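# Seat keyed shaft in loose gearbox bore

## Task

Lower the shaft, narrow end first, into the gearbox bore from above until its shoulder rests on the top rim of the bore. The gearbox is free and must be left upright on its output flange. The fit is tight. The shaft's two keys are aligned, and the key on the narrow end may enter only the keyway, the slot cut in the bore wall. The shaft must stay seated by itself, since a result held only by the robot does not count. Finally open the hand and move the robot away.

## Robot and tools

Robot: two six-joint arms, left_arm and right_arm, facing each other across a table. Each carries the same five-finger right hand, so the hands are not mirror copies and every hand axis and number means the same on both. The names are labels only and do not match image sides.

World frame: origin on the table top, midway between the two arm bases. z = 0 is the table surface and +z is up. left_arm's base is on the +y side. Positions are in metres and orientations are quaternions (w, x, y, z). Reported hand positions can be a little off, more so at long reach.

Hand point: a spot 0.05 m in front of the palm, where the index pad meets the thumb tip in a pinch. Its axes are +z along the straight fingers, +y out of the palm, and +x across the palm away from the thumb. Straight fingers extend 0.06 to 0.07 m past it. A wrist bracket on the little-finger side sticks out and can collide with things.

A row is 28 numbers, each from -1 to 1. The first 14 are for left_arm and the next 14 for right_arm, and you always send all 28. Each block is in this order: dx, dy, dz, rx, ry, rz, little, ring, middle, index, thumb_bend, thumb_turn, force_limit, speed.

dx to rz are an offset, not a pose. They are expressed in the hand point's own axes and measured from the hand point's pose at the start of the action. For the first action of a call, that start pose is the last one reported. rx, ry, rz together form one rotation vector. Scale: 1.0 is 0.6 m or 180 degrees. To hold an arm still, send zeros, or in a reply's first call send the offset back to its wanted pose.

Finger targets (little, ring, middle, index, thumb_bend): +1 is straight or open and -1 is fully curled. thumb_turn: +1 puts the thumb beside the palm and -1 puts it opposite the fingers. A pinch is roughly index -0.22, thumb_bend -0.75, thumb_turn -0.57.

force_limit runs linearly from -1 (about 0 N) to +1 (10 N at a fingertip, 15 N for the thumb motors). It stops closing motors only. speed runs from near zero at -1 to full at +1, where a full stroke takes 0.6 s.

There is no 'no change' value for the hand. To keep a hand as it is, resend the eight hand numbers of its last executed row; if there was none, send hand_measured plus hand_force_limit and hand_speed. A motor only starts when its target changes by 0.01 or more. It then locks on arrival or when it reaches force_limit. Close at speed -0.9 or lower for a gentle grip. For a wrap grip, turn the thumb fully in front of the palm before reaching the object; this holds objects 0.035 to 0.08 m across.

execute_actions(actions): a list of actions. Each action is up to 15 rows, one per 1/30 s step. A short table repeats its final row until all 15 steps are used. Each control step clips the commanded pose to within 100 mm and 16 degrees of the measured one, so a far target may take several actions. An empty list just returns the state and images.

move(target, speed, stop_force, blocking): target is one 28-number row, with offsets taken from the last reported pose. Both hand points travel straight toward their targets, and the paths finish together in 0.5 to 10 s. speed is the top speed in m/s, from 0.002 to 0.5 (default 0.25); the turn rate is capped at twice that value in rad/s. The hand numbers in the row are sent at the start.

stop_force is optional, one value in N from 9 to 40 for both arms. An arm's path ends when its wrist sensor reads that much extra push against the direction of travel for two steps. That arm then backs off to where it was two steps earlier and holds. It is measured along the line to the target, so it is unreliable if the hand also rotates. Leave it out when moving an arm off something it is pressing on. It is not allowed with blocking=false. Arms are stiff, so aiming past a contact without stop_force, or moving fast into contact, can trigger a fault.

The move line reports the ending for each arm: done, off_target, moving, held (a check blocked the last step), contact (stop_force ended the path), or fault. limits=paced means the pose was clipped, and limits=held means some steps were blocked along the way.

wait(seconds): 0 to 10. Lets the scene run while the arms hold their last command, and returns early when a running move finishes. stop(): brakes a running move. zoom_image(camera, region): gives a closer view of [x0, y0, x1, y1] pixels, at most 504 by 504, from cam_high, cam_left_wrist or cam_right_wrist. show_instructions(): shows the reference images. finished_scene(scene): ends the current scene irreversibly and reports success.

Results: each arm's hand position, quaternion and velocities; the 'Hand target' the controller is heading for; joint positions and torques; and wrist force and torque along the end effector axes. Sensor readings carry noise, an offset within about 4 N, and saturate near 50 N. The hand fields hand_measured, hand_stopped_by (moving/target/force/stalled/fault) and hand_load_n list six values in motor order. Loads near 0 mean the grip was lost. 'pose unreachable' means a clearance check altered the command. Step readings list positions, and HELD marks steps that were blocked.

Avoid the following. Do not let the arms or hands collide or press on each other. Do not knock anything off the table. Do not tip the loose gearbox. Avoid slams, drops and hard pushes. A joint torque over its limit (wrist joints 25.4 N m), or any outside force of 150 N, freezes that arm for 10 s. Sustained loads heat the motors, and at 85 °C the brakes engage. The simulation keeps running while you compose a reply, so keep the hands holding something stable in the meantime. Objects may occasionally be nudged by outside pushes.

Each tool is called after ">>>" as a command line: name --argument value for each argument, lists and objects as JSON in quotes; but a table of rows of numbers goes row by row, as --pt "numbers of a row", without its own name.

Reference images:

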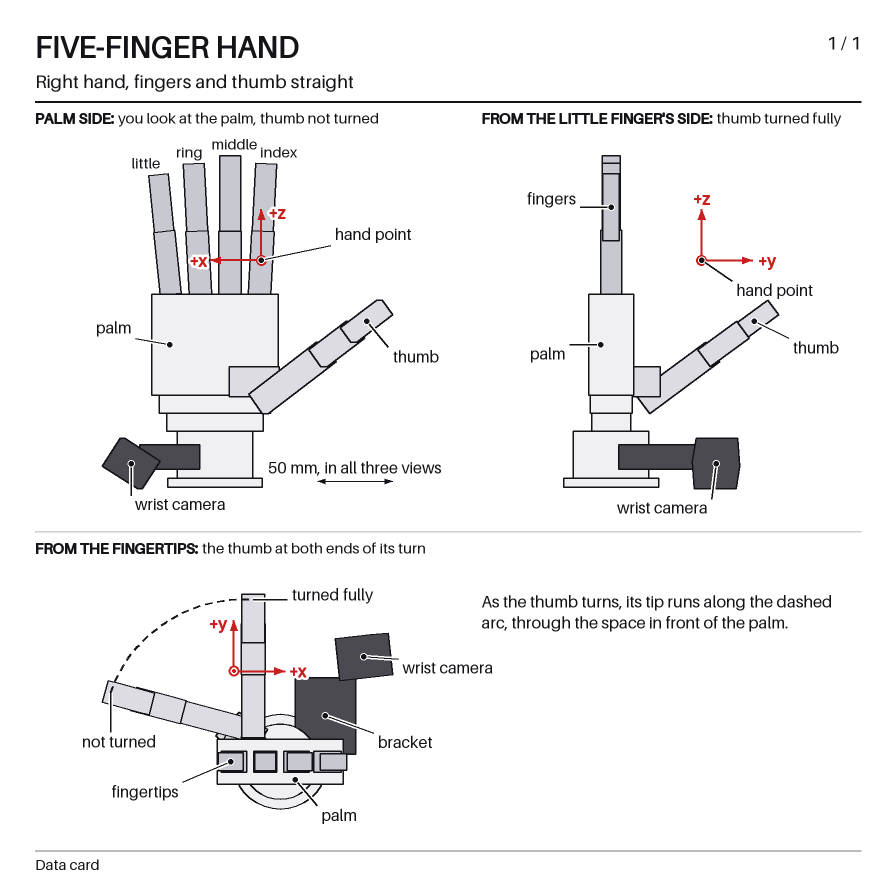

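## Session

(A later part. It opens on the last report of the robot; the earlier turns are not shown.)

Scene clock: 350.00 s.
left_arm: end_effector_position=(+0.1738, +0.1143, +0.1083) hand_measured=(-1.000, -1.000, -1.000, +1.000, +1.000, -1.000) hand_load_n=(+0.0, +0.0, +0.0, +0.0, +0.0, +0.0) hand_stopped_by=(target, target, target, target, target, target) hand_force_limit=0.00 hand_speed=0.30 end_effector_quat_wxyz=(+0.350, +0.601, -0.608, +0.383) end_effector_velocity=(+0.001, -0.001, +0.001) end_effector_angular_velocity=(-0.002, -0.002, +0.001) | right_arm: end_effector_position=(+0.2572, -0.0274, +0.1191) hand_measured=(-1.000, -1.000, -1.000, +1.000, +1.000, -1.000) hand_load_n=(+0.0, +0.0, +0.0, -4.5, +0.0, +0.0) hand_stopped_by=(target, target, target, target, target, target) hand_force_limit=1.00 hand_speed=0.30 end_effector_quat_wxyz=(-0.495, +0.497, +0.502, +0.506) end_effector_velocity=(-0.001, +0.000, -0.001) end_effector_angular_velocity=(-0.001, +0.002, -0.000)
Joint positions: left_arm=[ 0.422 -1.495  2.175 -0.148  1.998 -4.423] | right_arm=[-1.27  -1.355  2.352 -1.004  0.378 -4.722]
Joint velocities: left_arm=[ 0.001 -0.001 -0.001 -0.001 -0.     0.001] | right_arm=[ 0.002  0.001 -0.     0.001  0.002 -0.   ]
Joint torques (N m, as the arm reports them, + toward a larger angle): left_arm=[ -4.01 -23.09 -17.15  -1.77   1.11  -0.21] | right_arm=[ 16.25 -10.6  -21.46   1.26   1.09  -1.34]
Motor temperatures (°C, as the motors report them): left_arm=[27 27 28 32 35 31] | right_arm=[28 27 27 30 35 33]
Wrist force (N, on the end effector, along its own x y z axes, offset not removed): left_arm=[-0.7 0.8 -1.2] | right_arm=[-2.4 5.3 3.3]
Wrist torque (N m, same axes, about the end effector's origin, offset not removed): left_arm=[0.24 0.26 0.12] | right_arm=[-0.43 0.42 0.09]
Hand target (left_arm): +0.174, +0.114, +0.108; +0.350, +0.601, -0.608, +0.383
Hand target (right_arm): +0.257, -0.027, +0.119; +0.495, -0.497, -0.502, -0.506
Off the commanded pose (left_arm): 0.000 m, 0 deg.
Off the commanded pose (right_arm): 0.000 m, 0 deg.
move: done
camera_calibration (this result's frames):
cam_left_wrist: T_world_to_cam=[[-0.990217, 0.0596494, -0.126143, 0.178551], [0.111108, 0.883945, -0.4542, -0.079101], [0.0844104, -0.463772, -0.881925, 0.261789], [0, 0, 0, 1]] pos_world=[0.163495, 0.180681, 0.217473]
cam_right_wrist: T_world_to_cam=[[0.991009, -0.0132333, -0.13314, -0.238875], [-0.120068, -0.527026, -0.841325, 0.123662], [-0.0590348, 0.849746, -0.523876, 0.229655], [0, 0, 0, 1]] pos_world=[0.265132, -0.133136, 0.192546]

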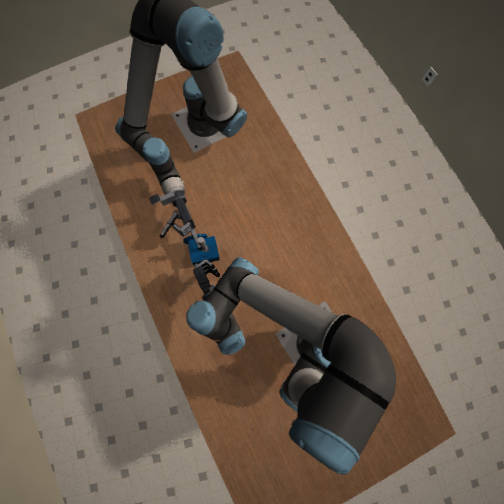

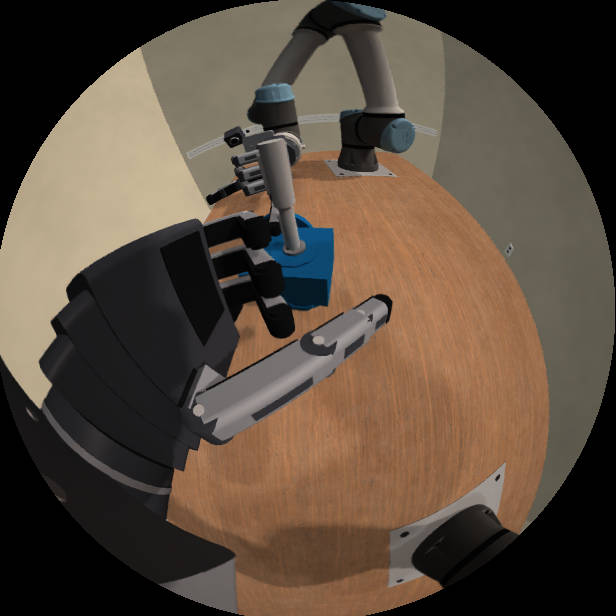

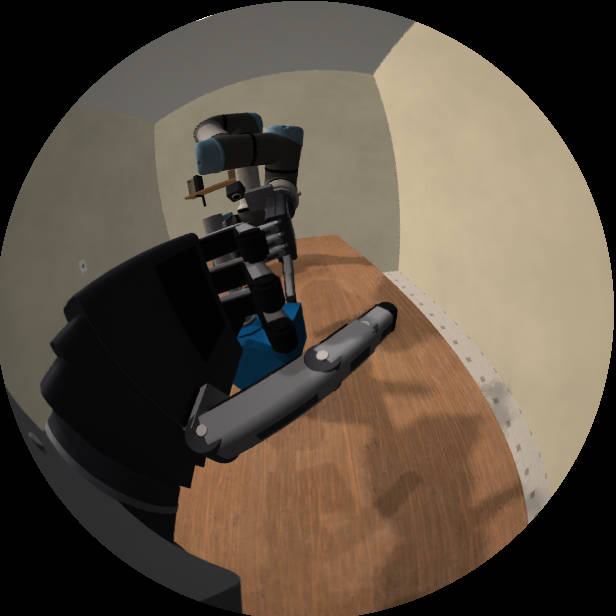

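>>> move --target '[0.02,0,-0.0105,0,0,0,-1,-1,-1,1,1,-1,0,0.3,0.03,0,0.008,0,0,0,-1,-1,-1,1,1,-1,1,0.3]' --speed 0.015

>>> move --target '[0.009,0,0.018,0,0,0,-1,-1,-1,1,1,-1,0,0.3,0,0,0,0,0,0,-1,-1,-1,1,1,-1,1,0.3]' --speed 0.015

>>> move --target '[-0.018,0,0.009,0,0,0,-1,-1,-1,1,1,-1,0,0.3,0,0,0,0,0,0,-1,-1,-1,1,1,-1,1,0.3]' --speed 0.003 --stop_force 22

>>> move --target '[0,0,0,0,0,0,-1,-1,-1,1,1,-1,0,0.3,0.02,0,0,0,0,0,-1,-1,-1,1,1,-1,1,0.3]' --speed 0.003 --stop_force 12

>>> zoom_image --camera "cam_left_wrist" --region '[230,130,350,290]'

Scene clock: 351.77 s.
left_arm: end_effector_position=(+0.1732, +0.1143, +0.1218) hand_measured=(-1.000, -1.000, -1.000, +1.000, +1.000, -1.000) hand_load_n=(+0.0, +0.0, +0.0, +0.0, +0.0, +0.0) hand_stopped_by=(target, target, target, target, target, target) hand_force_limit=0.00 hand_speed=0.30 end_effector_quat_wxyz=(+0.350, +0.601, -0.608, +0.383) end_effector_velocity=(-0.000, -0.000, +0.001) end_effector_angular_velocity=(+0.000, +0.001, +0.000) | right_arm: end_effector_position=(+0.2568, -0.0227, +0.1371) hand_measured=(-1.000, -1.000, -1.000, +1.000, +1.000, -1.000) hand_load_n=(+0.0, +0.0, +0.0, -4.0, +0.0, +0.0) hand_stopped_by=(target, target, target, target, target, target) hand_force_limit=1.00 hand_speed=0.30 end_effector_quat_wxyz=(-0.495, +0.497, +0.502, +0.506) end_effector_velocity=(-0.000, +0.000, +0.001) end_effector_angular_velocity=(-0.000, -0.000, +0.000)
Joint positions: left_arm=[ 0.42  -1.52   2.158 -0.107  1.997 -4.424] | right_arm=[-1.256 -1.396  2.329 -0.939  0.393 -4.723]
Joint velocities: left_arm=[-0.    -0.002 -0.002  0.005 -0.    -0.001] | right_arm=[ 0.001 -0.003 -0.002  0.005  0.001 -0.001]
Joint torques (N m, as the arm reports them, + toward a larger angle): left_arm=[-11.36 -25.85 -25.85   1.85  -1.56  -1.56] | right_arm=[ 14.42 -26.42 -22.22   1.32   1.15  -1.25]
Motor temperatures (°C, as the motors report them): left_arm=[27 27 28 32 35 31] | right_arm=[28 27 27 30 35 33]
Wrist force (N, on the end effector, along its own x y z axes, offset not removed): left_arm=[-5.5 -2.0 0.3] | right_arm=[0.2 1.3 1.2]
Wrist torque (N m, same axes, about the end effector's origin, offset not removed): left_arm=[-0.36 0.62 -0.38] | right_arm=[-0.78 -0.10 -0.02]
Hand target (left_arm): +0.173, +0.114, +0.122; +0.350, +0.601, -0.608, +0.383
Hand target (right_arm): +0.257, -0.023, +0.137; +0.495, -0.497, -0.502, -0.506
Off the commanded pose (left_arm): 0.000 m, 0 deg.
Off the commanded pose (right_arm): 0.000 m, 0 deg.
move: done
camera_calibration (this result's frames):
cam_left_wrist: T_world_to_cam=[[-0.990218, 0.0596473, -0.126139, 0.179652], [0.111105, 0.88394, -0.45421, -0.0729278], [0.0844065, -0.463781, -0.88192, 0.273719], [0, 0, 0, 1]] pos_world=[0.162894, 0.180694, 0.230935]
cam_right_wrist: T_world_to_cam=[[0.99101, -0.0132187, -0.133134, -0.236121], [-0.120057, -0.527, -0.841343, 0.141201], [-0.0590402, 0.849763, -0.523849, 0.23501], [0, 0, 0, 1]] pos_world=[0.264825, -0.128411, 0.210472]

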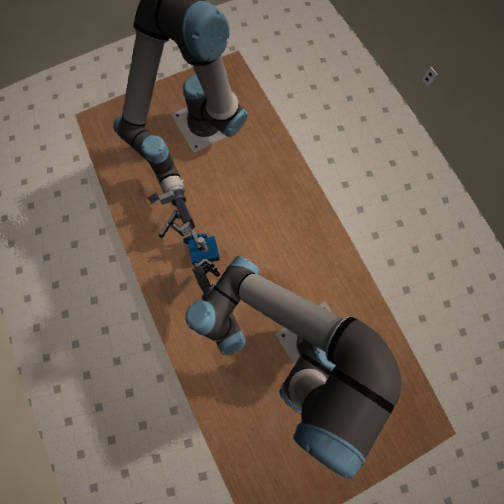

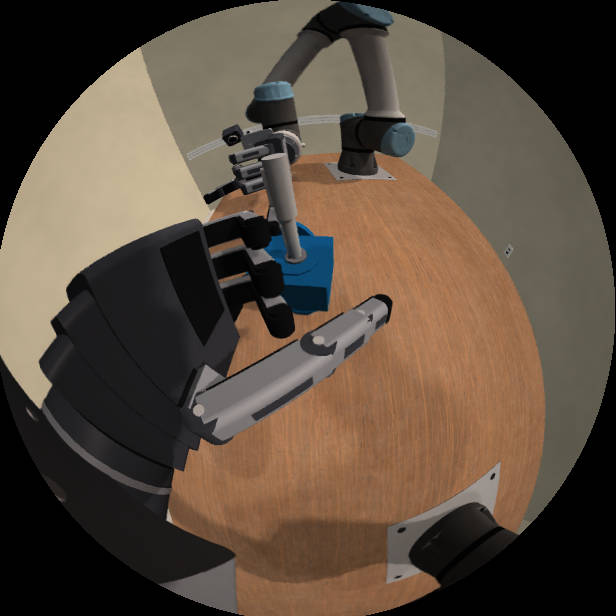

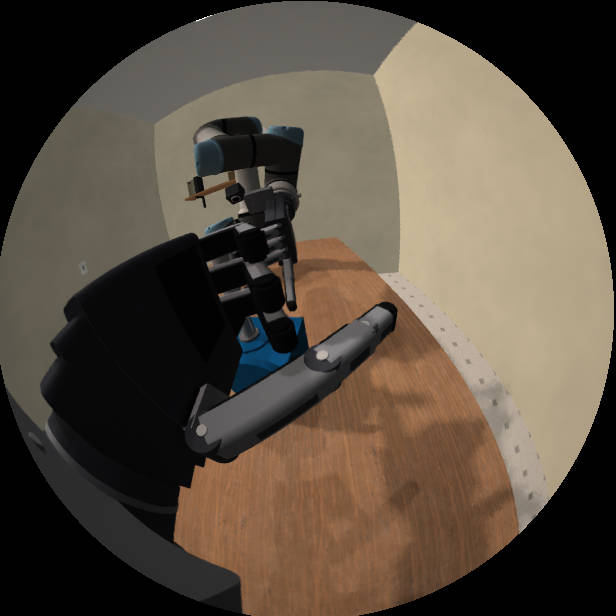

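Scene clock: 352.83 s.
left_arm: end_effector_position=(+0.1734, +0.1023, +0.1216) hand_measured=(-1.000, -1.000, -1.000, +1.000, +1.000, -1.000) hand_load_n=(+0.0, +0.0, +0.0, +0.0, +0.0, +0.0) hand_stopped_by=(target, target, target, target, target, target) hand_force_limit=0.00 hand_speed=0.30 end_effector_quat_wxyz=(+0.350, +0.601, -0.608, +0.383) end_effector_velocity=(-0.000, -0.001, -0.000) end_effector_angular_velocity=(+0.001, -0.001, -0.001) | right_arm: end_effector_position=(+0.2569, -0.0227, +0.1371) hand_measured=(-1.000, -1.000, -1.000, +1.000, +1.000, -1.000) hand_load_n=(+0.0, +0.0, +0.0, -3.5, +0.0, +0.0) hand_stopped_by=(target, target, target, target, target, target) hand_force_limit=1.00 hand_speed=0.30 end_effector_quat_wxyz=(-0.495, +0.497, +0.502, +0.506) end_effector_velocity=(-0.000, -0.000, -0.000) end_effector_angular_velocity=(-0.000, +0.000, +0.000)
Joint positions: left_arm=[ 0.4   -1.503  2.14  -0.11   1.98  -4.435] | right_arm=[-1.256 -1.396  2.329 -0.939  0.393 -4.723]
Joint velocities: left_arm=[-0.002  0.    -0.001  0.001 -0.002  0.001] | right_arm=[-0. -0.  0.  0. -0.  0.]
Joint torques (N m, as the arm reports them, + toward a larger angle): left_arm=[ -9.84 -13.38 -26.01  -1.99  -1.58  -1.64] | right_arm=[ 7.69 -9.94 -3.03 -1.56 -2.2   1.96]
Motor temperatures (°C, as the motors report them): left_arm=[27 27 28 32 35 31] | right_arm=[28 27 27 30 35 33]
Wrist force (N, on the end effector, along its own x y z axes, offset not removed): left_arm=[-1.6 2.1 0.1] | right_arm=[-4.3 2.5 2.1]
Wrist torque (N m, same axes, about the end effector's origin, offset not removed): left_arm=[0.34 0.34 -0.09] | right_arm=[-0.61 0.73 -0.19]
Hand target (left_arm): +0.173, +0.102, +0.122; +0.350, +0.601, -0.608, +0.383
Hand target (right_arm): +0.257, -0.023, +0.137; +0.495, -0.497, -0.502, -0.506
Off the commanded pose (left_arm): 0.000 m, 0 deg.
Off the commanded pose (right_arm): 0.000 m, 0 deg.
move: done
camera_calibration (this result's frames):
cam_left_wrist: T_world_to_cam=[[-0.990223, 0.0596496, -0.126098, 0.180514], [0.11109, 0.883928, -0.454235, -0.0624481], [0.084367, -0.463802, -0.881912, 0.267974], [0, 0, 0, 1]] pos_world=[0.163079, 0.168719, 0.230726]
cam_right_wrist: T_world_to_cam=[[0.991019, -0.0132174, -0.133065, -0.23615], [-0.119999, -0.526976, -0.841366, 0.141227], [-0.0590013, 0.849778, -0.523829, 0.234997], [0, 0, 0, 1]] pos_world=[0.264842, -0.128393, 0.210499]

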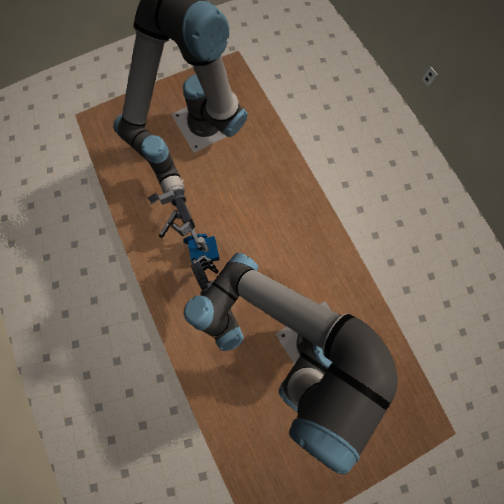

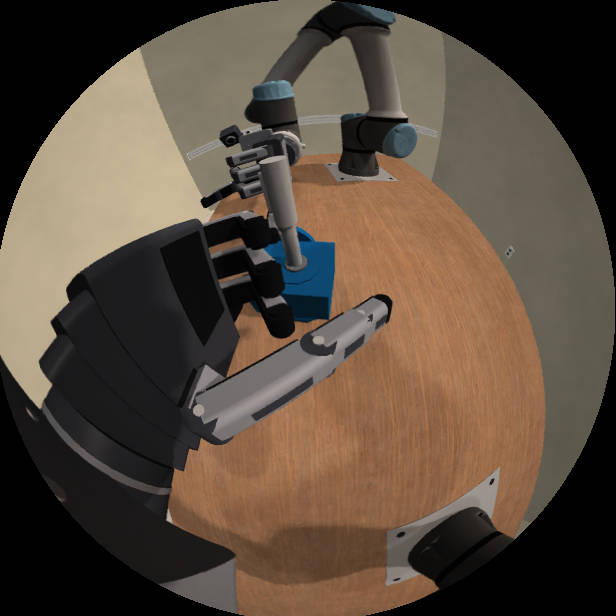

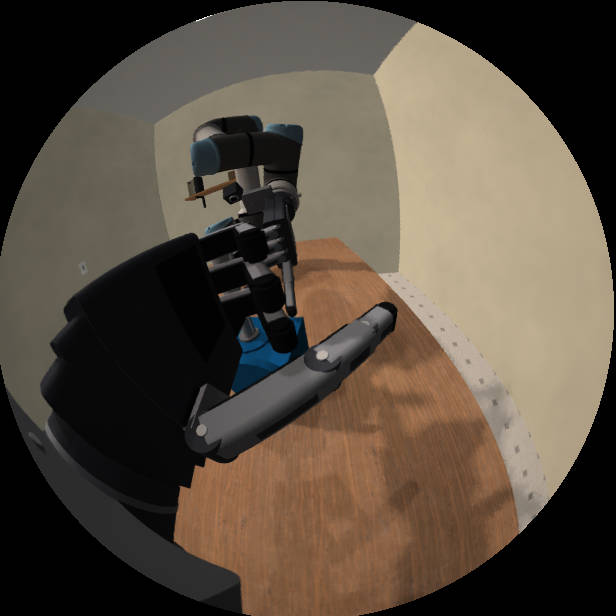

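Scene clock: 355.07 s.
left_arm: end_effector_position=(+0.1736, +0.1024, +0.1159) hand_measured=(-1.000, -1.000, -1.000, +1.000, +1.000, -1.000) hand_load_n=(+0.0, +0.0, +0.0, +0.0, +0.0, +0.0) hand_stopped_by=(target, target, target, target, target, target) hand_force_limit=0.00 hand_speed=0.30 end_effector_quat_wxyz=(+0.350, +0.601, -0.608, +0.383) end_effector_velocity=(-0.000, +0.000, +0.000) end_effector_angular_velocity=(+0.003, +0.002, -0.000) | right_arm: end_effector_position=(+0.2569, -0.0227, +0.1371) hand_measured=(-1.000, -1.000, -1.000, +1.000, +1.000, -1.000) hand_load_n=(+0.0, +0.0, +0.0, -3.0, +0.0, +0.0) hand_stopped_by=(target, target, target, target, target, target) hand_force_limit=1.00 hand_speed=0.30 end_effector_quat_wxyz=(-0.495, +0.497, +0.502, +0.506) end_effector_velocity=(-0.000, +0.000, +0.000) end_effector_angular_velocity=(+0.000, +0.000, +0.001)
Joint positions: left_arm=[ 0.401 -1.493  2.147 -0.127  1.98  -4.434] | right_arm=[-1.256 -1.396  2.329 -0.939  0.393 -4.723]
Joint velocities: left_arm=[ 0.     0.001 -0.002  0.005  0.    -0.   ] | right_arm=[ 0.    -0.    -0.001  0.001 -0.001  0.   ]
Joint torques (N m, as the arm reports them, + toward a larger angle): left_arm=[  8.21 -14.32 -14.11   6.36  -0.56   1.71] | right_arm=[  8.42 -10.34  -3.18  -1.47  -2.36   1.78]
Motor temperatures (°C, as the motors report them): left_arm=[27 27 28 32 35 31] | right_arm=[28 27 27 30 35 33]
Wrist force (N, on the end effector, along its own x y z axes, offset not removed): left_arm=[19.2 1.0 -10.8] | right_arm=[-1.6 2.3 2.7]
Wrist torque (N m, same axes, about the end effector's origin, offset not removed): left_arm=[0.98 1.84 1.24] | right_arm=[-0.70 0.28 0.07]
Hand target (left_arm): +0.174, +0.102, +0.116; +0.350, +0.601, -0.608, +0.383
Hand target (right_arm): +0.257, -0.023, +0.137; +0.495, -0.497, -0.502, -0.506
Off the commanded pose (left_arm): 0.006 m, 0 deg.
Off the commanded pose (right_arm): 0.000 m, 0 deg.
move: contact (left_arm)
camera_calibration (this result's frames):
cam_left_wrist: T_world_to_cam=[[-0.990215, 0.0596551, -0.12616, 0.180049], [0.111134, 0.883874, -0.454331, -0.0651323], [0.0844067, -0.463906, -0.881854, 0.263033], [0, 0, 0, 1]] pos_world=[0.163324, 0.168851, 0.225081]
cam_right_wrist: T_world_to_cam=[[0.991019, -0.0132175, -0.133066, -0.23615], [-0.12, -0.526976, -0.841366, 0.141227], [-0.059002, 0.849777, -0.523829, 0.234997], [0, 0, 0, 1]] pos_world=[0.264842, -0.128393, 0.210498]

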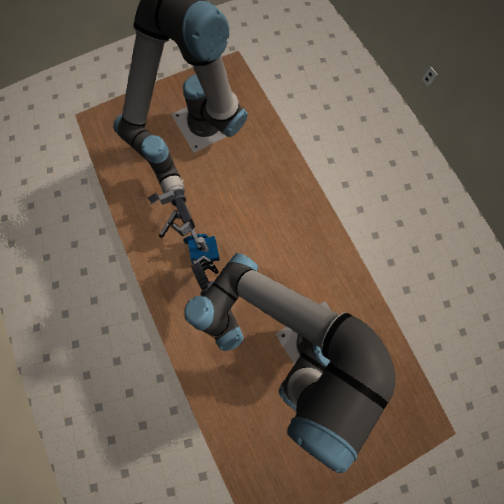

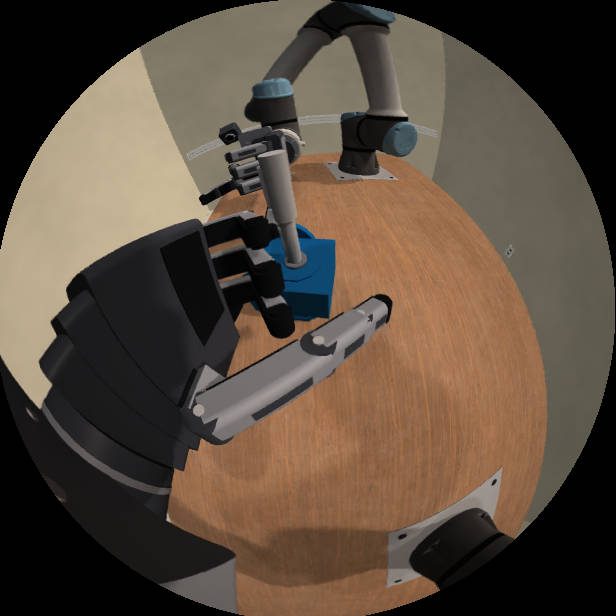

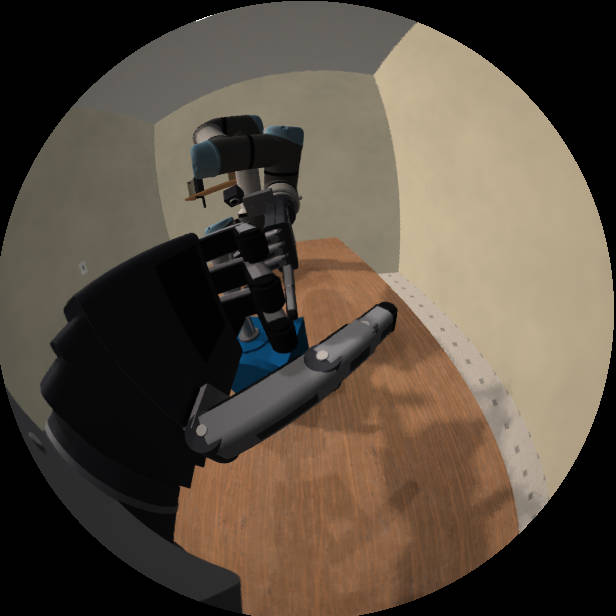

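Scene clock: 356.10 s.
left_arm: end_effector_position=(+0.1736, +0.1024, +0.1159) hand_measured=(-1.000, -1.000, -1.000, +1.000, +1.000, -1.000) hand_load_n=(+0.0, +0.0, +0.0, +0.5, +0.0, +0.0) hand_stopped_by=(target, target, target, target, target, target) hand_force_limit=0.00 hand_speed=0.30 end_effector_quat_wxyz=(+0.350, +0.601, -0.608, +0.383) end_effector_velocity=(-0.000, +0.000, -0.000) end_effector_angular_velocity=(+0.002, -0.001, -0.000) | right_arm: end_effector_position=(+0.2569, -0.0227, +0.1392) hand_measured=(-1.000, -1.000, -1.000, +1.000, +1.000, -1.000) hand_load_n=(+0.0, +0.0, +0.0, -3.5, +0.0, +0.0) hand_stopped_by=(target, target, target, target, target, target) hand_force_limit=1.00 hand_speed=0.30 end_effector_quat_wxyz=(-0.495, +0.497, +0.502, +0.506) end_effector_velocity=(+0.001, +0.000, -0.000) end_effector_angular_velocity=(+0.001, -0.003, -0.000)
Joint positions: left_arm=[ 0.401 -1.493  2.147 -0.127  1.98  -4.434] | right_arm=[-1.256 -1.402  2.327 -0.932  0.393 -4.723]
Joint velocities: left_arm=[-0.001  0.     0.     0.001 -0.001  0.001] | right_arm=[ 0.     0.003 -0.    -0.005  0.001 -0.   ]
Joint torques (N m, as the arm reports them, + toward a larger angle): left_arm=[ 8.3  -1.14  5.24  2.87 -0.73  1.71] | right_arm=[ 11.08 -16.85 -14.52  -3.68  -0.95   1.48]
Motor temperatures (°C, as the motors report them): left_arm=[27 27 28 32 35 31] | right_arm=[28 27 27 30 35 33]
Wrist force (N, on the end effector, along its own x y z axes, offset not removed): left_arm=[18.3 0.8 -9.4] | right_arm=[-18.5 2.1 1.7]
Wrist torque (N m, same axes, about the end effector's origin, offset not removed): left_arm=[1.27 1.77 1.37] | right_arm=[-0.59 -0.60 -1.13]
Hand target (left_arm): +0.174, +0.102, +0.116; +0.350, +0.601, -0.608, +0.383
Hand target (right_arm): +0.257, -0.023, +0.139; +0.495, -0.497, -0.502, -0.506
Off the commanded pose (left_arm): 0.000 m, 0 deg.
Off the commanded pose (right_arm): 0.010 m, 0 deg.
move: contact (right_arm)
camera_calibration (this result's frames):
cam_left_wrist: T_world_to_cam=[[-0.990213, 0.059653, -0.126171, 0.180053], [0.111138, 0.883866, -0.454345, -0.0651262], [0.0844149, -0.463921, -0.881846, 0.263032], [0, 0, 0, 1]] pos_world=[0.163325, 0.168848, 0.225082]
cam_right_wrist: T_world_to_cam=[[0.991038, -0.0132073, -0.132925, -0.235915], [-0.119879, -0.526912, -0.841423, 0.142974], [-0.0589267, 0.849817, -0.523773, 0.236061], [0, 0, 0, 1]] pos_world=[0.264851, -0.12839, 0.212585]

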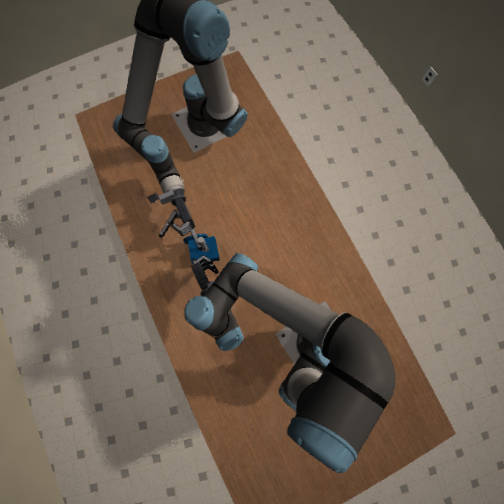

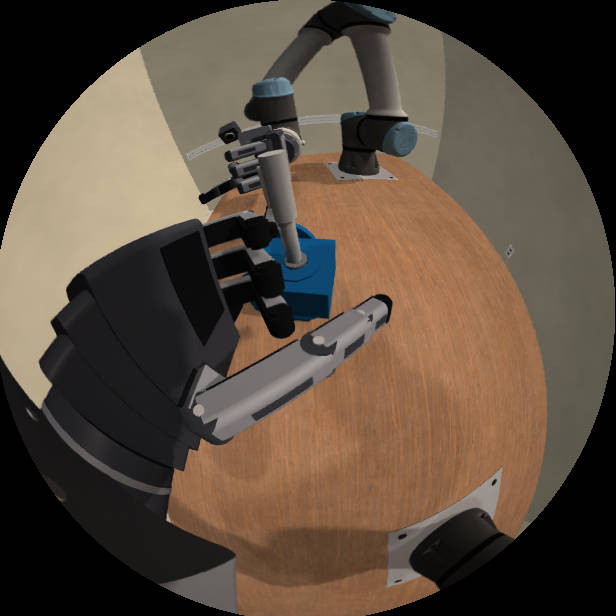

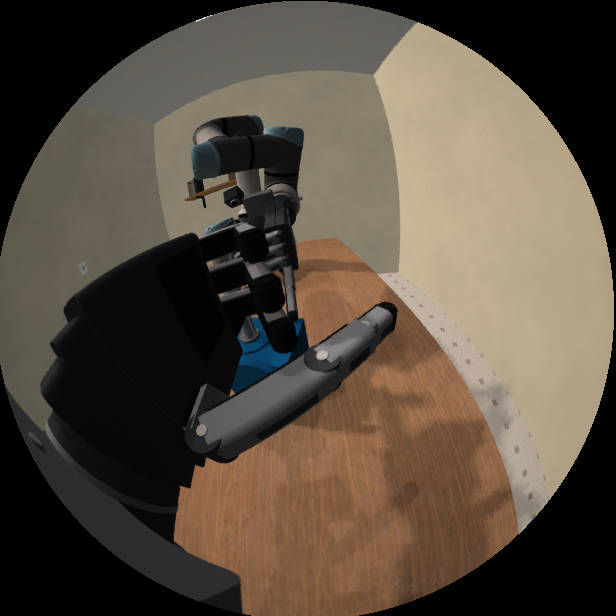

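Region (230, 130, 350, 290) of cam_left_wrist's 616x616 image, scaled by 3.150, with more detail than that image has; it fills the left 378 columns of this view, and the rest is white.

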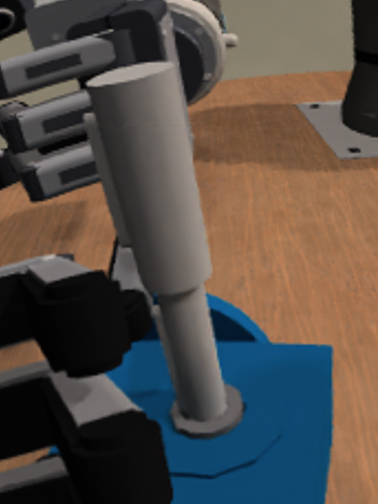

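Hooked. Lift 2.5 mm more, advancing +y 1 mm.

>>> move --target '[0,0,0,0,0,0,-1,-1,-1,1,1,-1,0,0.3,0.004,0,0.0015,0,0,0,-1,-1,-1,1,1,-1,1,0.3]' --speed 0.002 --stop_force 25

>>> zoom_image --camera "cam_left_wrist" --region '[230,130,350,290]'

Scene clock: 357.80 s.
left_arm: end_effector_position=(+0.1736, +0.1025, +0.1159) hand_measured=(-1.000, -1.000, -1.000, +1.000, +1.000, -1.000) hand_load_n=(+0.0, +0.0, +0.0, -0.5, +0.0, +0.0) hand_stopped_by=(target, target, target, target, target, target) hand_force_limit=0.00 hand_speed=0.30 end_effector_quat_wxyz=(+0.350, +0.601, -0.608, +0.383) end_effector_velocity=(+0.000, -0.001, +0.001) end_effector_angular_velocity=(-0.002, +0.000, +0.001) | right_arm: end_effector_position=(+0.2568, -0.0218, +0.1416) hand_measured=(-1.000, -1.000, -1.000, +1.000, +1.000, -1.000) hand_load_n=(+0.0, +0.0, +0.0, +0.0, +0.0, +0.0) hand_stopped_by=(target, target, target, target, target, target) hand_force_limit=1.00 hand_speed=0.30 end_effector_quat_wxyz=(-0.495, +0.497, +0.502, +0.506) end_effector_velocity=(+0.000, +0.000, +0.001) end_effector_angular_velocity=(+0.001, -0.002, -0.000)
Joint positions: left_arm=[ 0.401 -1.493  2.147 -0.127  1.98  -4.434] | right_arm=[-1.253 -1.407  2.324 -0.924  0.396 -4.723]
Joint velocities: left_arm=[ 0.001 -0.001 -0.001 -0.     0.001 -0.001] | right_arm=[ 0.001 -0.001 -0.001 -0.001  0.001  0.   ]
Joint torques (N m, as the arm reports them, + toward a larger angle): left_arm=[  8.79 -20.86 -17.41   1.4   -0.72   1.6 ] | right_arm=[ 12.46 -26.05 -24.76   0.51   2.44  -0.06]
Motor temperatures (°C, as the motors report them): left_arm=[27 27 28 32 35 31] | right_arm=[28 27 27 30 35 33]
Wrist force (N, on the end effector, along its own x y z axes, offset not removed): left_arm=[5.3 -0.6 -5.0] | right_arm=[-2.9 -2.7 2.8]
Wrist torque (N m, same axes, about the end effector's origin, offset not removed): left_arm=[0.16 1.43 0.46] | right_arm=[-0.72 0.57 -0.04]
Hand target (left_arm): +0.174, +0.102, +0.116; +0.350, +0.601, -0.608, +0.383
Hand target (right_arm): +0.257, -0.022, +0.142; +0.495, -0.497, -0.502, -0.506
Off the commanded pose (left_arm): 0.000 m, 0 deg.
Off the commanded pose (right_arm): 0.000 m, 0 deg.
move: done
camera_calibration (this result's frames):
cam_left_wrist: T_world_to_cam=[[-0.990221, 0.0596664, -0.126105, 0.180021], [0.111111, 0.883915, -0.454256, -0.0651823], [0.0843623, -0.463825, -0.881901, 0.263019], [0, 0, 0, 1]] pos_world=[0.163314, 0.168869, 0.225049]
cam_right_wrist: T_world_to_cam=[[0.991033, -0.0132029, -0.132962, -0.235539], [-0.119909, -0.526908, -0.841421, 0.14545], [-0.0589494, 0.84982, -0.523766, 0.236558], [0, 0, 0, 1]] pos_world=[0.264813, -0.127503, 0.214968]

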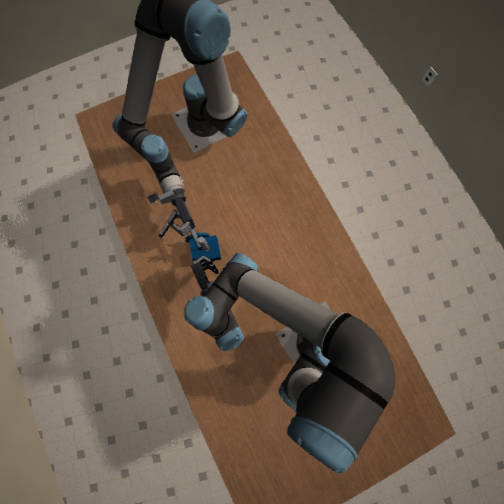

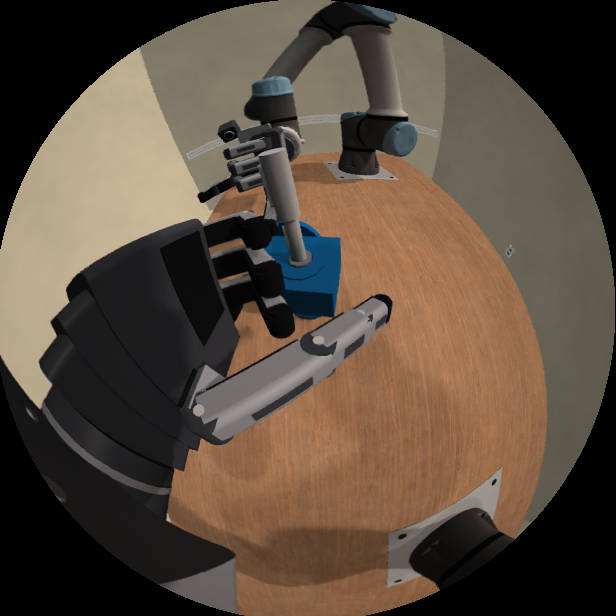

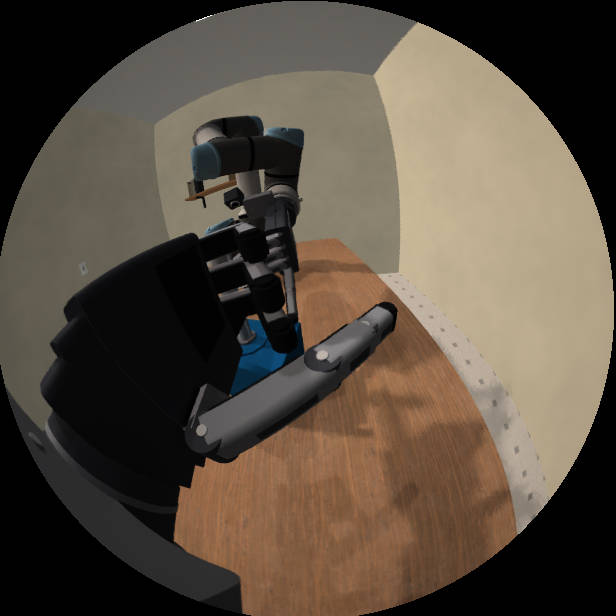

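Region (230, 130, 350, 290) of cam_left_wrist's 616x616 image, scaled by 3.150, with more detail than that image has; it fills the left 378 columns of this view, and the rest is white.

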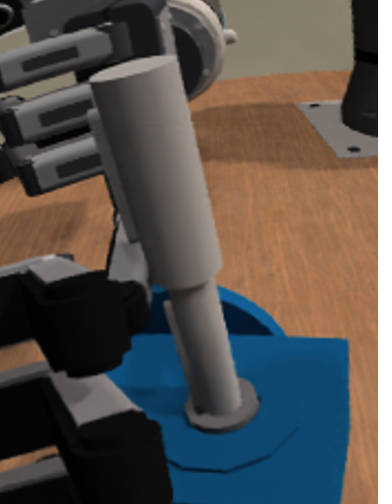

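>>> move --target '[0.009,0.045,-0.005,0,0,0,-1,-1,-1,1,1,-1,0,0.3,0.0,0.01,-0.08,0,0,0,-1,-1,-1,1,1,-1,1,0.3]' --speed 0.03

>>> zoom_image --camera "cam_high" --region '[160,200,240,290]'

>>> zoom_image --camera "cam_left_wrist" --region '[200,130,340,310]'

Scene clock: 360.10 s.
left_arm: end_effector_position=(+0.1464, +0.1022, +0.1208) hand_measured=(-1.000, -1.000, -1.000, +1.000, +1.000, -1.000) hand_load_n=(+0.0, +0.0, +0.0, +0.0, +0.0, +0.0) hand_stopped_by=(target, target, target, target, target, target) hand_force_limit=0.00 hand_speed=0.30 end_effector_quat_wxyz=(+0.350, +0.601, -0.608, +0.383) end_effector_velocity=(-0.001, +0.000, +0.001) end_effector_angular_velocity=(-0.000, -0.000, +0.001) | right_arm: end_effector_position=(+0.2625, -0.0697, +0.1416) hand_measured=(-1.000, -1.000, -1.000, +1.000, +1.000, -1.000) hand_load_n=(+0.0, +0.0, +0.0, +0.0, +0.0, +0.0) hand_stopped_by=(target, target, target, target, target, target) hand_force_limit=1.00 hand_speed=0.30 end_effector_quat_wxyz=(-0.495, +0.497, +0.502, +0.506) end_effector_velocity=(-0.000, -0.001, +0.000) end_effector_angular_velocity=(+0.000, +0.000, +0.002)
Joint positions: left_arm=[ 0.314 -1.559  2.199 -0.129  1.905 -4.481] | right_arm=[-1.415 -1.47   2.402 -0.944  0.234 -4.717]
Joint velocities: left_arm=[-0.003 -0.004  0.002  0.001 -0.003 -0.002] | right_arm=[-0.004 -0.002  0.002 -0.002 -0.006  0.002]
Joint torques (N m, as the arm reports them, + toward a larger angle): left_arm=[-10.6  -23.97  -7.95   0.79  -1.48  -1.47] | right_arm=[-15.31 -22.95  -4.43  -1.92  -2.72   1.77]
Motor temperatures (°C, as the motors report them): left_arm=[27 27 28 32 35 31] | right_arm=[28 27 27 30 35 33]
Wrist force (N, on the end effector, along its own x y z axes, offset not removed): left_arm=[2.1 1.8 2.2] | right_arm=[-1.8 -1.7 0.0]
Wrist torque (N m, same axes, about the end effector's origin, offset not removed): left_arm=[0.16 -0.30 0.23] | right_arm=[-0.38 0.54 0.12]
Hand target (left_arm): +0.146, +0.102, +0.121; +0.350, +0.601, -0.608, +0.383
Hand target (right_arm): +0.263, -0.070, +0.142; +0.495, -0.497, -0.502, -0.506
Off the commanded pose (left_arm): 0.000 m, 0 deg.
Off the commanded pose (right_arm): 0.000 m, 0 deg.
move: done
camera_calibration (this result's frames):
cam_left_wrist: T_world_to_cam=[[-0.990238, 0.059661, -0.125974, 0.15372], [0.111062, 0.883828, -0.454437, -0.0596326], [0.0842276, -0.463992, -0.881826, 0.269605], [0, 0, 0, 1]] pos_world=[0.136134, 0.168629, 0.23001]
cam_right_wrist: T_world_to_cam=[[0.991026, -0.0132151, -0.133012, -0.241788], [-0.119966, -0.526789, -0.841488, 0.120896], [-0.058949, 0.849894, -0.523647, 0.277658], [0, 0, 0, 1]] pos_world=[0.270489, -0.175489, 0.214966]

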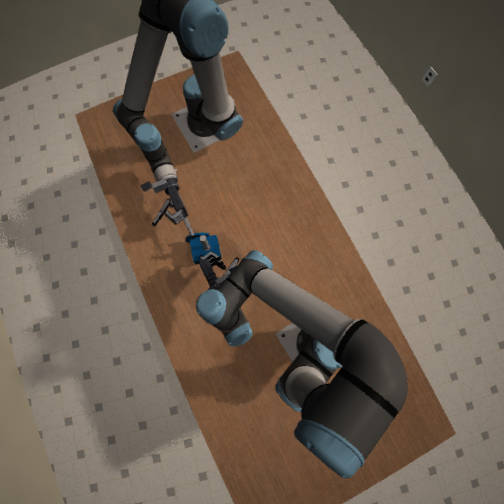

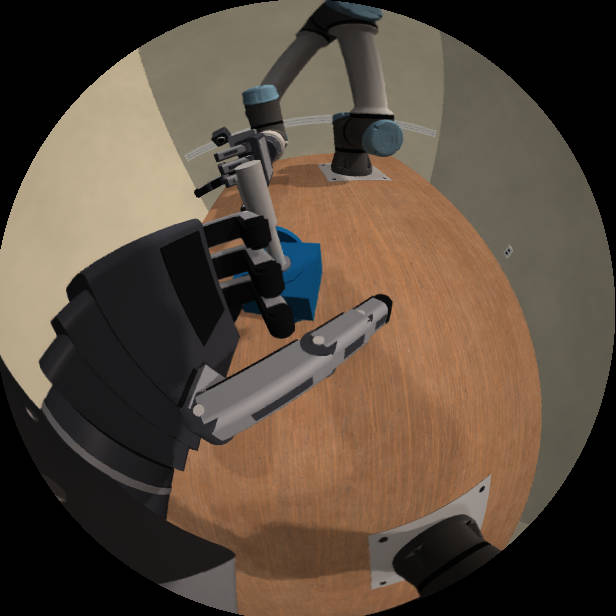

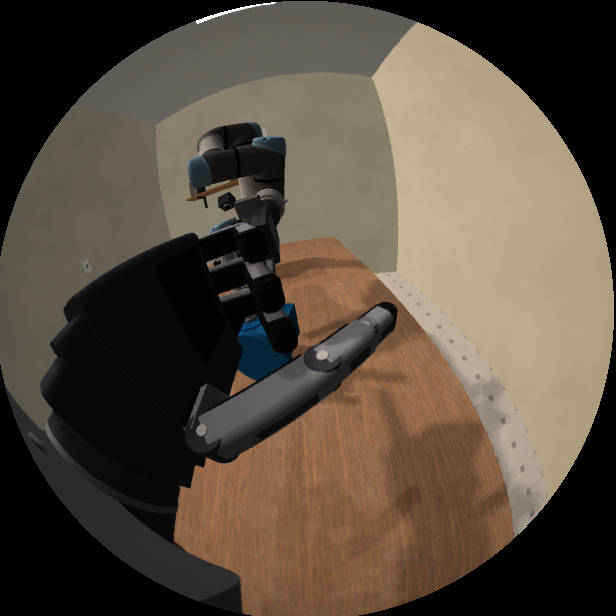

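Region (160, 200, 240, 290) of cam_high's 504x504 image, scaled by 5.600, with more detail than that image has.

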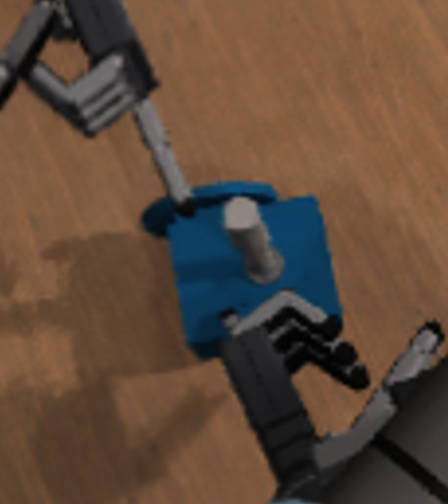

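Region (200, 130, 340, 310) of cam_left_wrist's 616x616 image, scaled by 2.800, with more detail than that image has.

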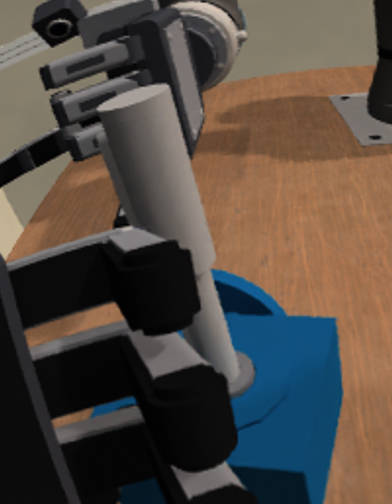

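>>> move --target '[-0.003,0.027,-0.006,0,0,0,-1,-1,-1,1,1,-1,0,0.3,0.165,-0.04,0.03,-0.244,0,0,-1,-1,0.45,0.45,-0.5,-0.8,1,0.3]' --speed 0.08

Scene clock: 365.60 s.
left_arm: end_effector_position=(+0.1302, +0.1060, +0.1202) hand_measured=(-1.000, -1.000, -1.000, +1.000, +1.000, -1.000) hand_load_n=(+0.0, +0.0, +0.0, +0.0, +0.0, +0.0) hand_stopped_by=(target, target, target, target, target, target) hand_force_limit=0.00 hand_speed=0.30 end_effector_quat_wxyz=(+0.351, +0.601, -0.608, +0.383) end_effector_velocity=(-0.000, +0.000, -0.001) end_effector_angular_velocity=(+0.002, +0.002, +0.000) | right_arm: end_effector_position=(+0.2368, -0.0517, +0.2400) hand_measured=(-1.000, -1.000, +0.450, +0.450, -0.500, -0.800) hand_load_n=(+0.0, +0.0, +0.0, +0.0, +0.0, +0.0) hand_stopped_by=(target, target, target, target, target, target) hand_force_limit=1.00 hand_speed=0.30 end_effector_quat_wxyz=(-0.274, +0.645, +0.276, +0.657) end_effector_velocity=(+0.000, +0.000, +0.001) end_effector_angular_velocity=(+0.001, -0.000, -0.010)
Joint positions: left_arm=[ 0.263 -1.6    2.24  -0.138  1.86  -4.507] | right_arm=[-0.67  -1.631  2.228 -0.611  1.744 -4.725]
Joint velocities: left_arm=[-0.     0.001  0.     0.001 -0.    -0.001] | right_arm=[ 0.008  0.004 -0.007  0.002  0.018  0.   ]
Joint torques (N m, as the arm reports them, + toward a larger angle): left_arm=[-10.97 -22.08  -8.34  -2.13  -1.7   -1.53] | right_arm=[ 12.37  -4.92 -31.01  -0.23   2.42  -1.57]
Motor temperatures (°C, as the motors report them): left_arm=[27 27 28 32 35 31] | right_arm=[28 27 27 30 35 33]
Wrist force (N, on the end effector, along its own x y z axes, offset not removed): left_arm=[-5.1 -0.7 0.9] | right_arm=[1.9 0.1 -0.2]
Wrist torque (N m, same axes, about the end effector's origin, offset not removed): left_arm=[0.09 0.63 -0.06] | right_arm=[-0.12 -0.05 0.35]
Hand target (left_arm): +0.130, +0.106, +0.120; +0.351, +0.601, -0.608, +0.383
Hand target (right_arm): +0.237, -0.052, +0.240; -0.273, +0.646, +0.276, +0.658
Off the commanded pose (left_arm): 0.000 m, 0 deg.
Off the commanded pose (right_arm): 0.000 m, 0 deg.
move: done
camera_calibration (this result's frames):
cam_left_wrist: T_world_to_cam=[[-0.990252, 0.0596596, -0.125866, 0.137325], [0.111014, 0.883808, -0.454487, -0.0614573], [0.0841267, -0.46403, -0.881816, 0.272173], [0, 0, 0, 1]] pos_world=[0.119912, 0.17242, 0.229359]
cam_right_wrist: T_world_to_cam=[[0.705805, -0.694626, -0.139045, -0.169205], [-0.448516, -0.28625, -0.846696, 0.30163], [0.548335, 0.659966, -0.513588, 0.156317], [0, 0, 0, 1]] pos_world=[0.168998, -0.134357, 0.312144]

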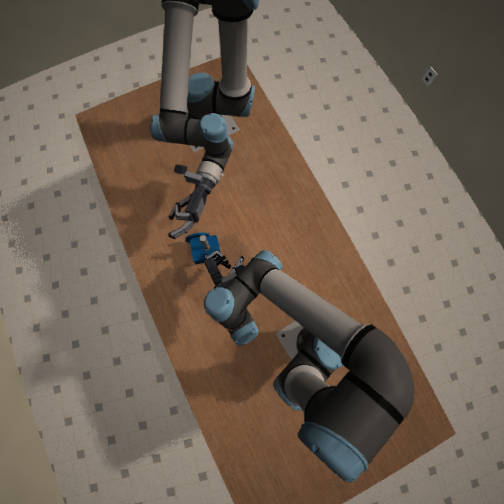

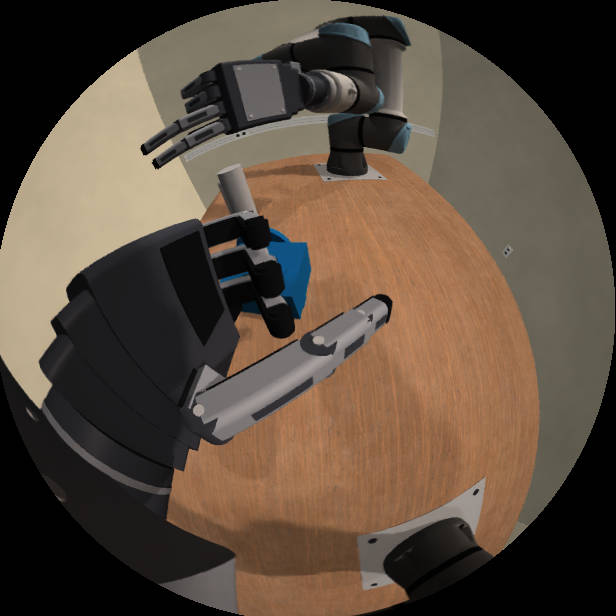

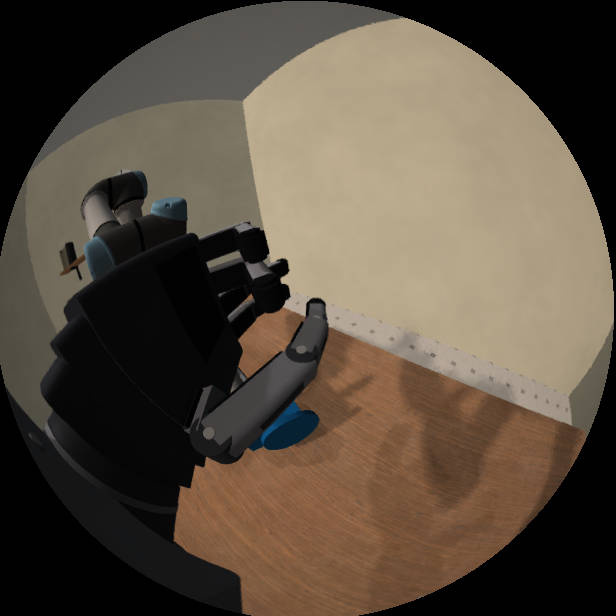

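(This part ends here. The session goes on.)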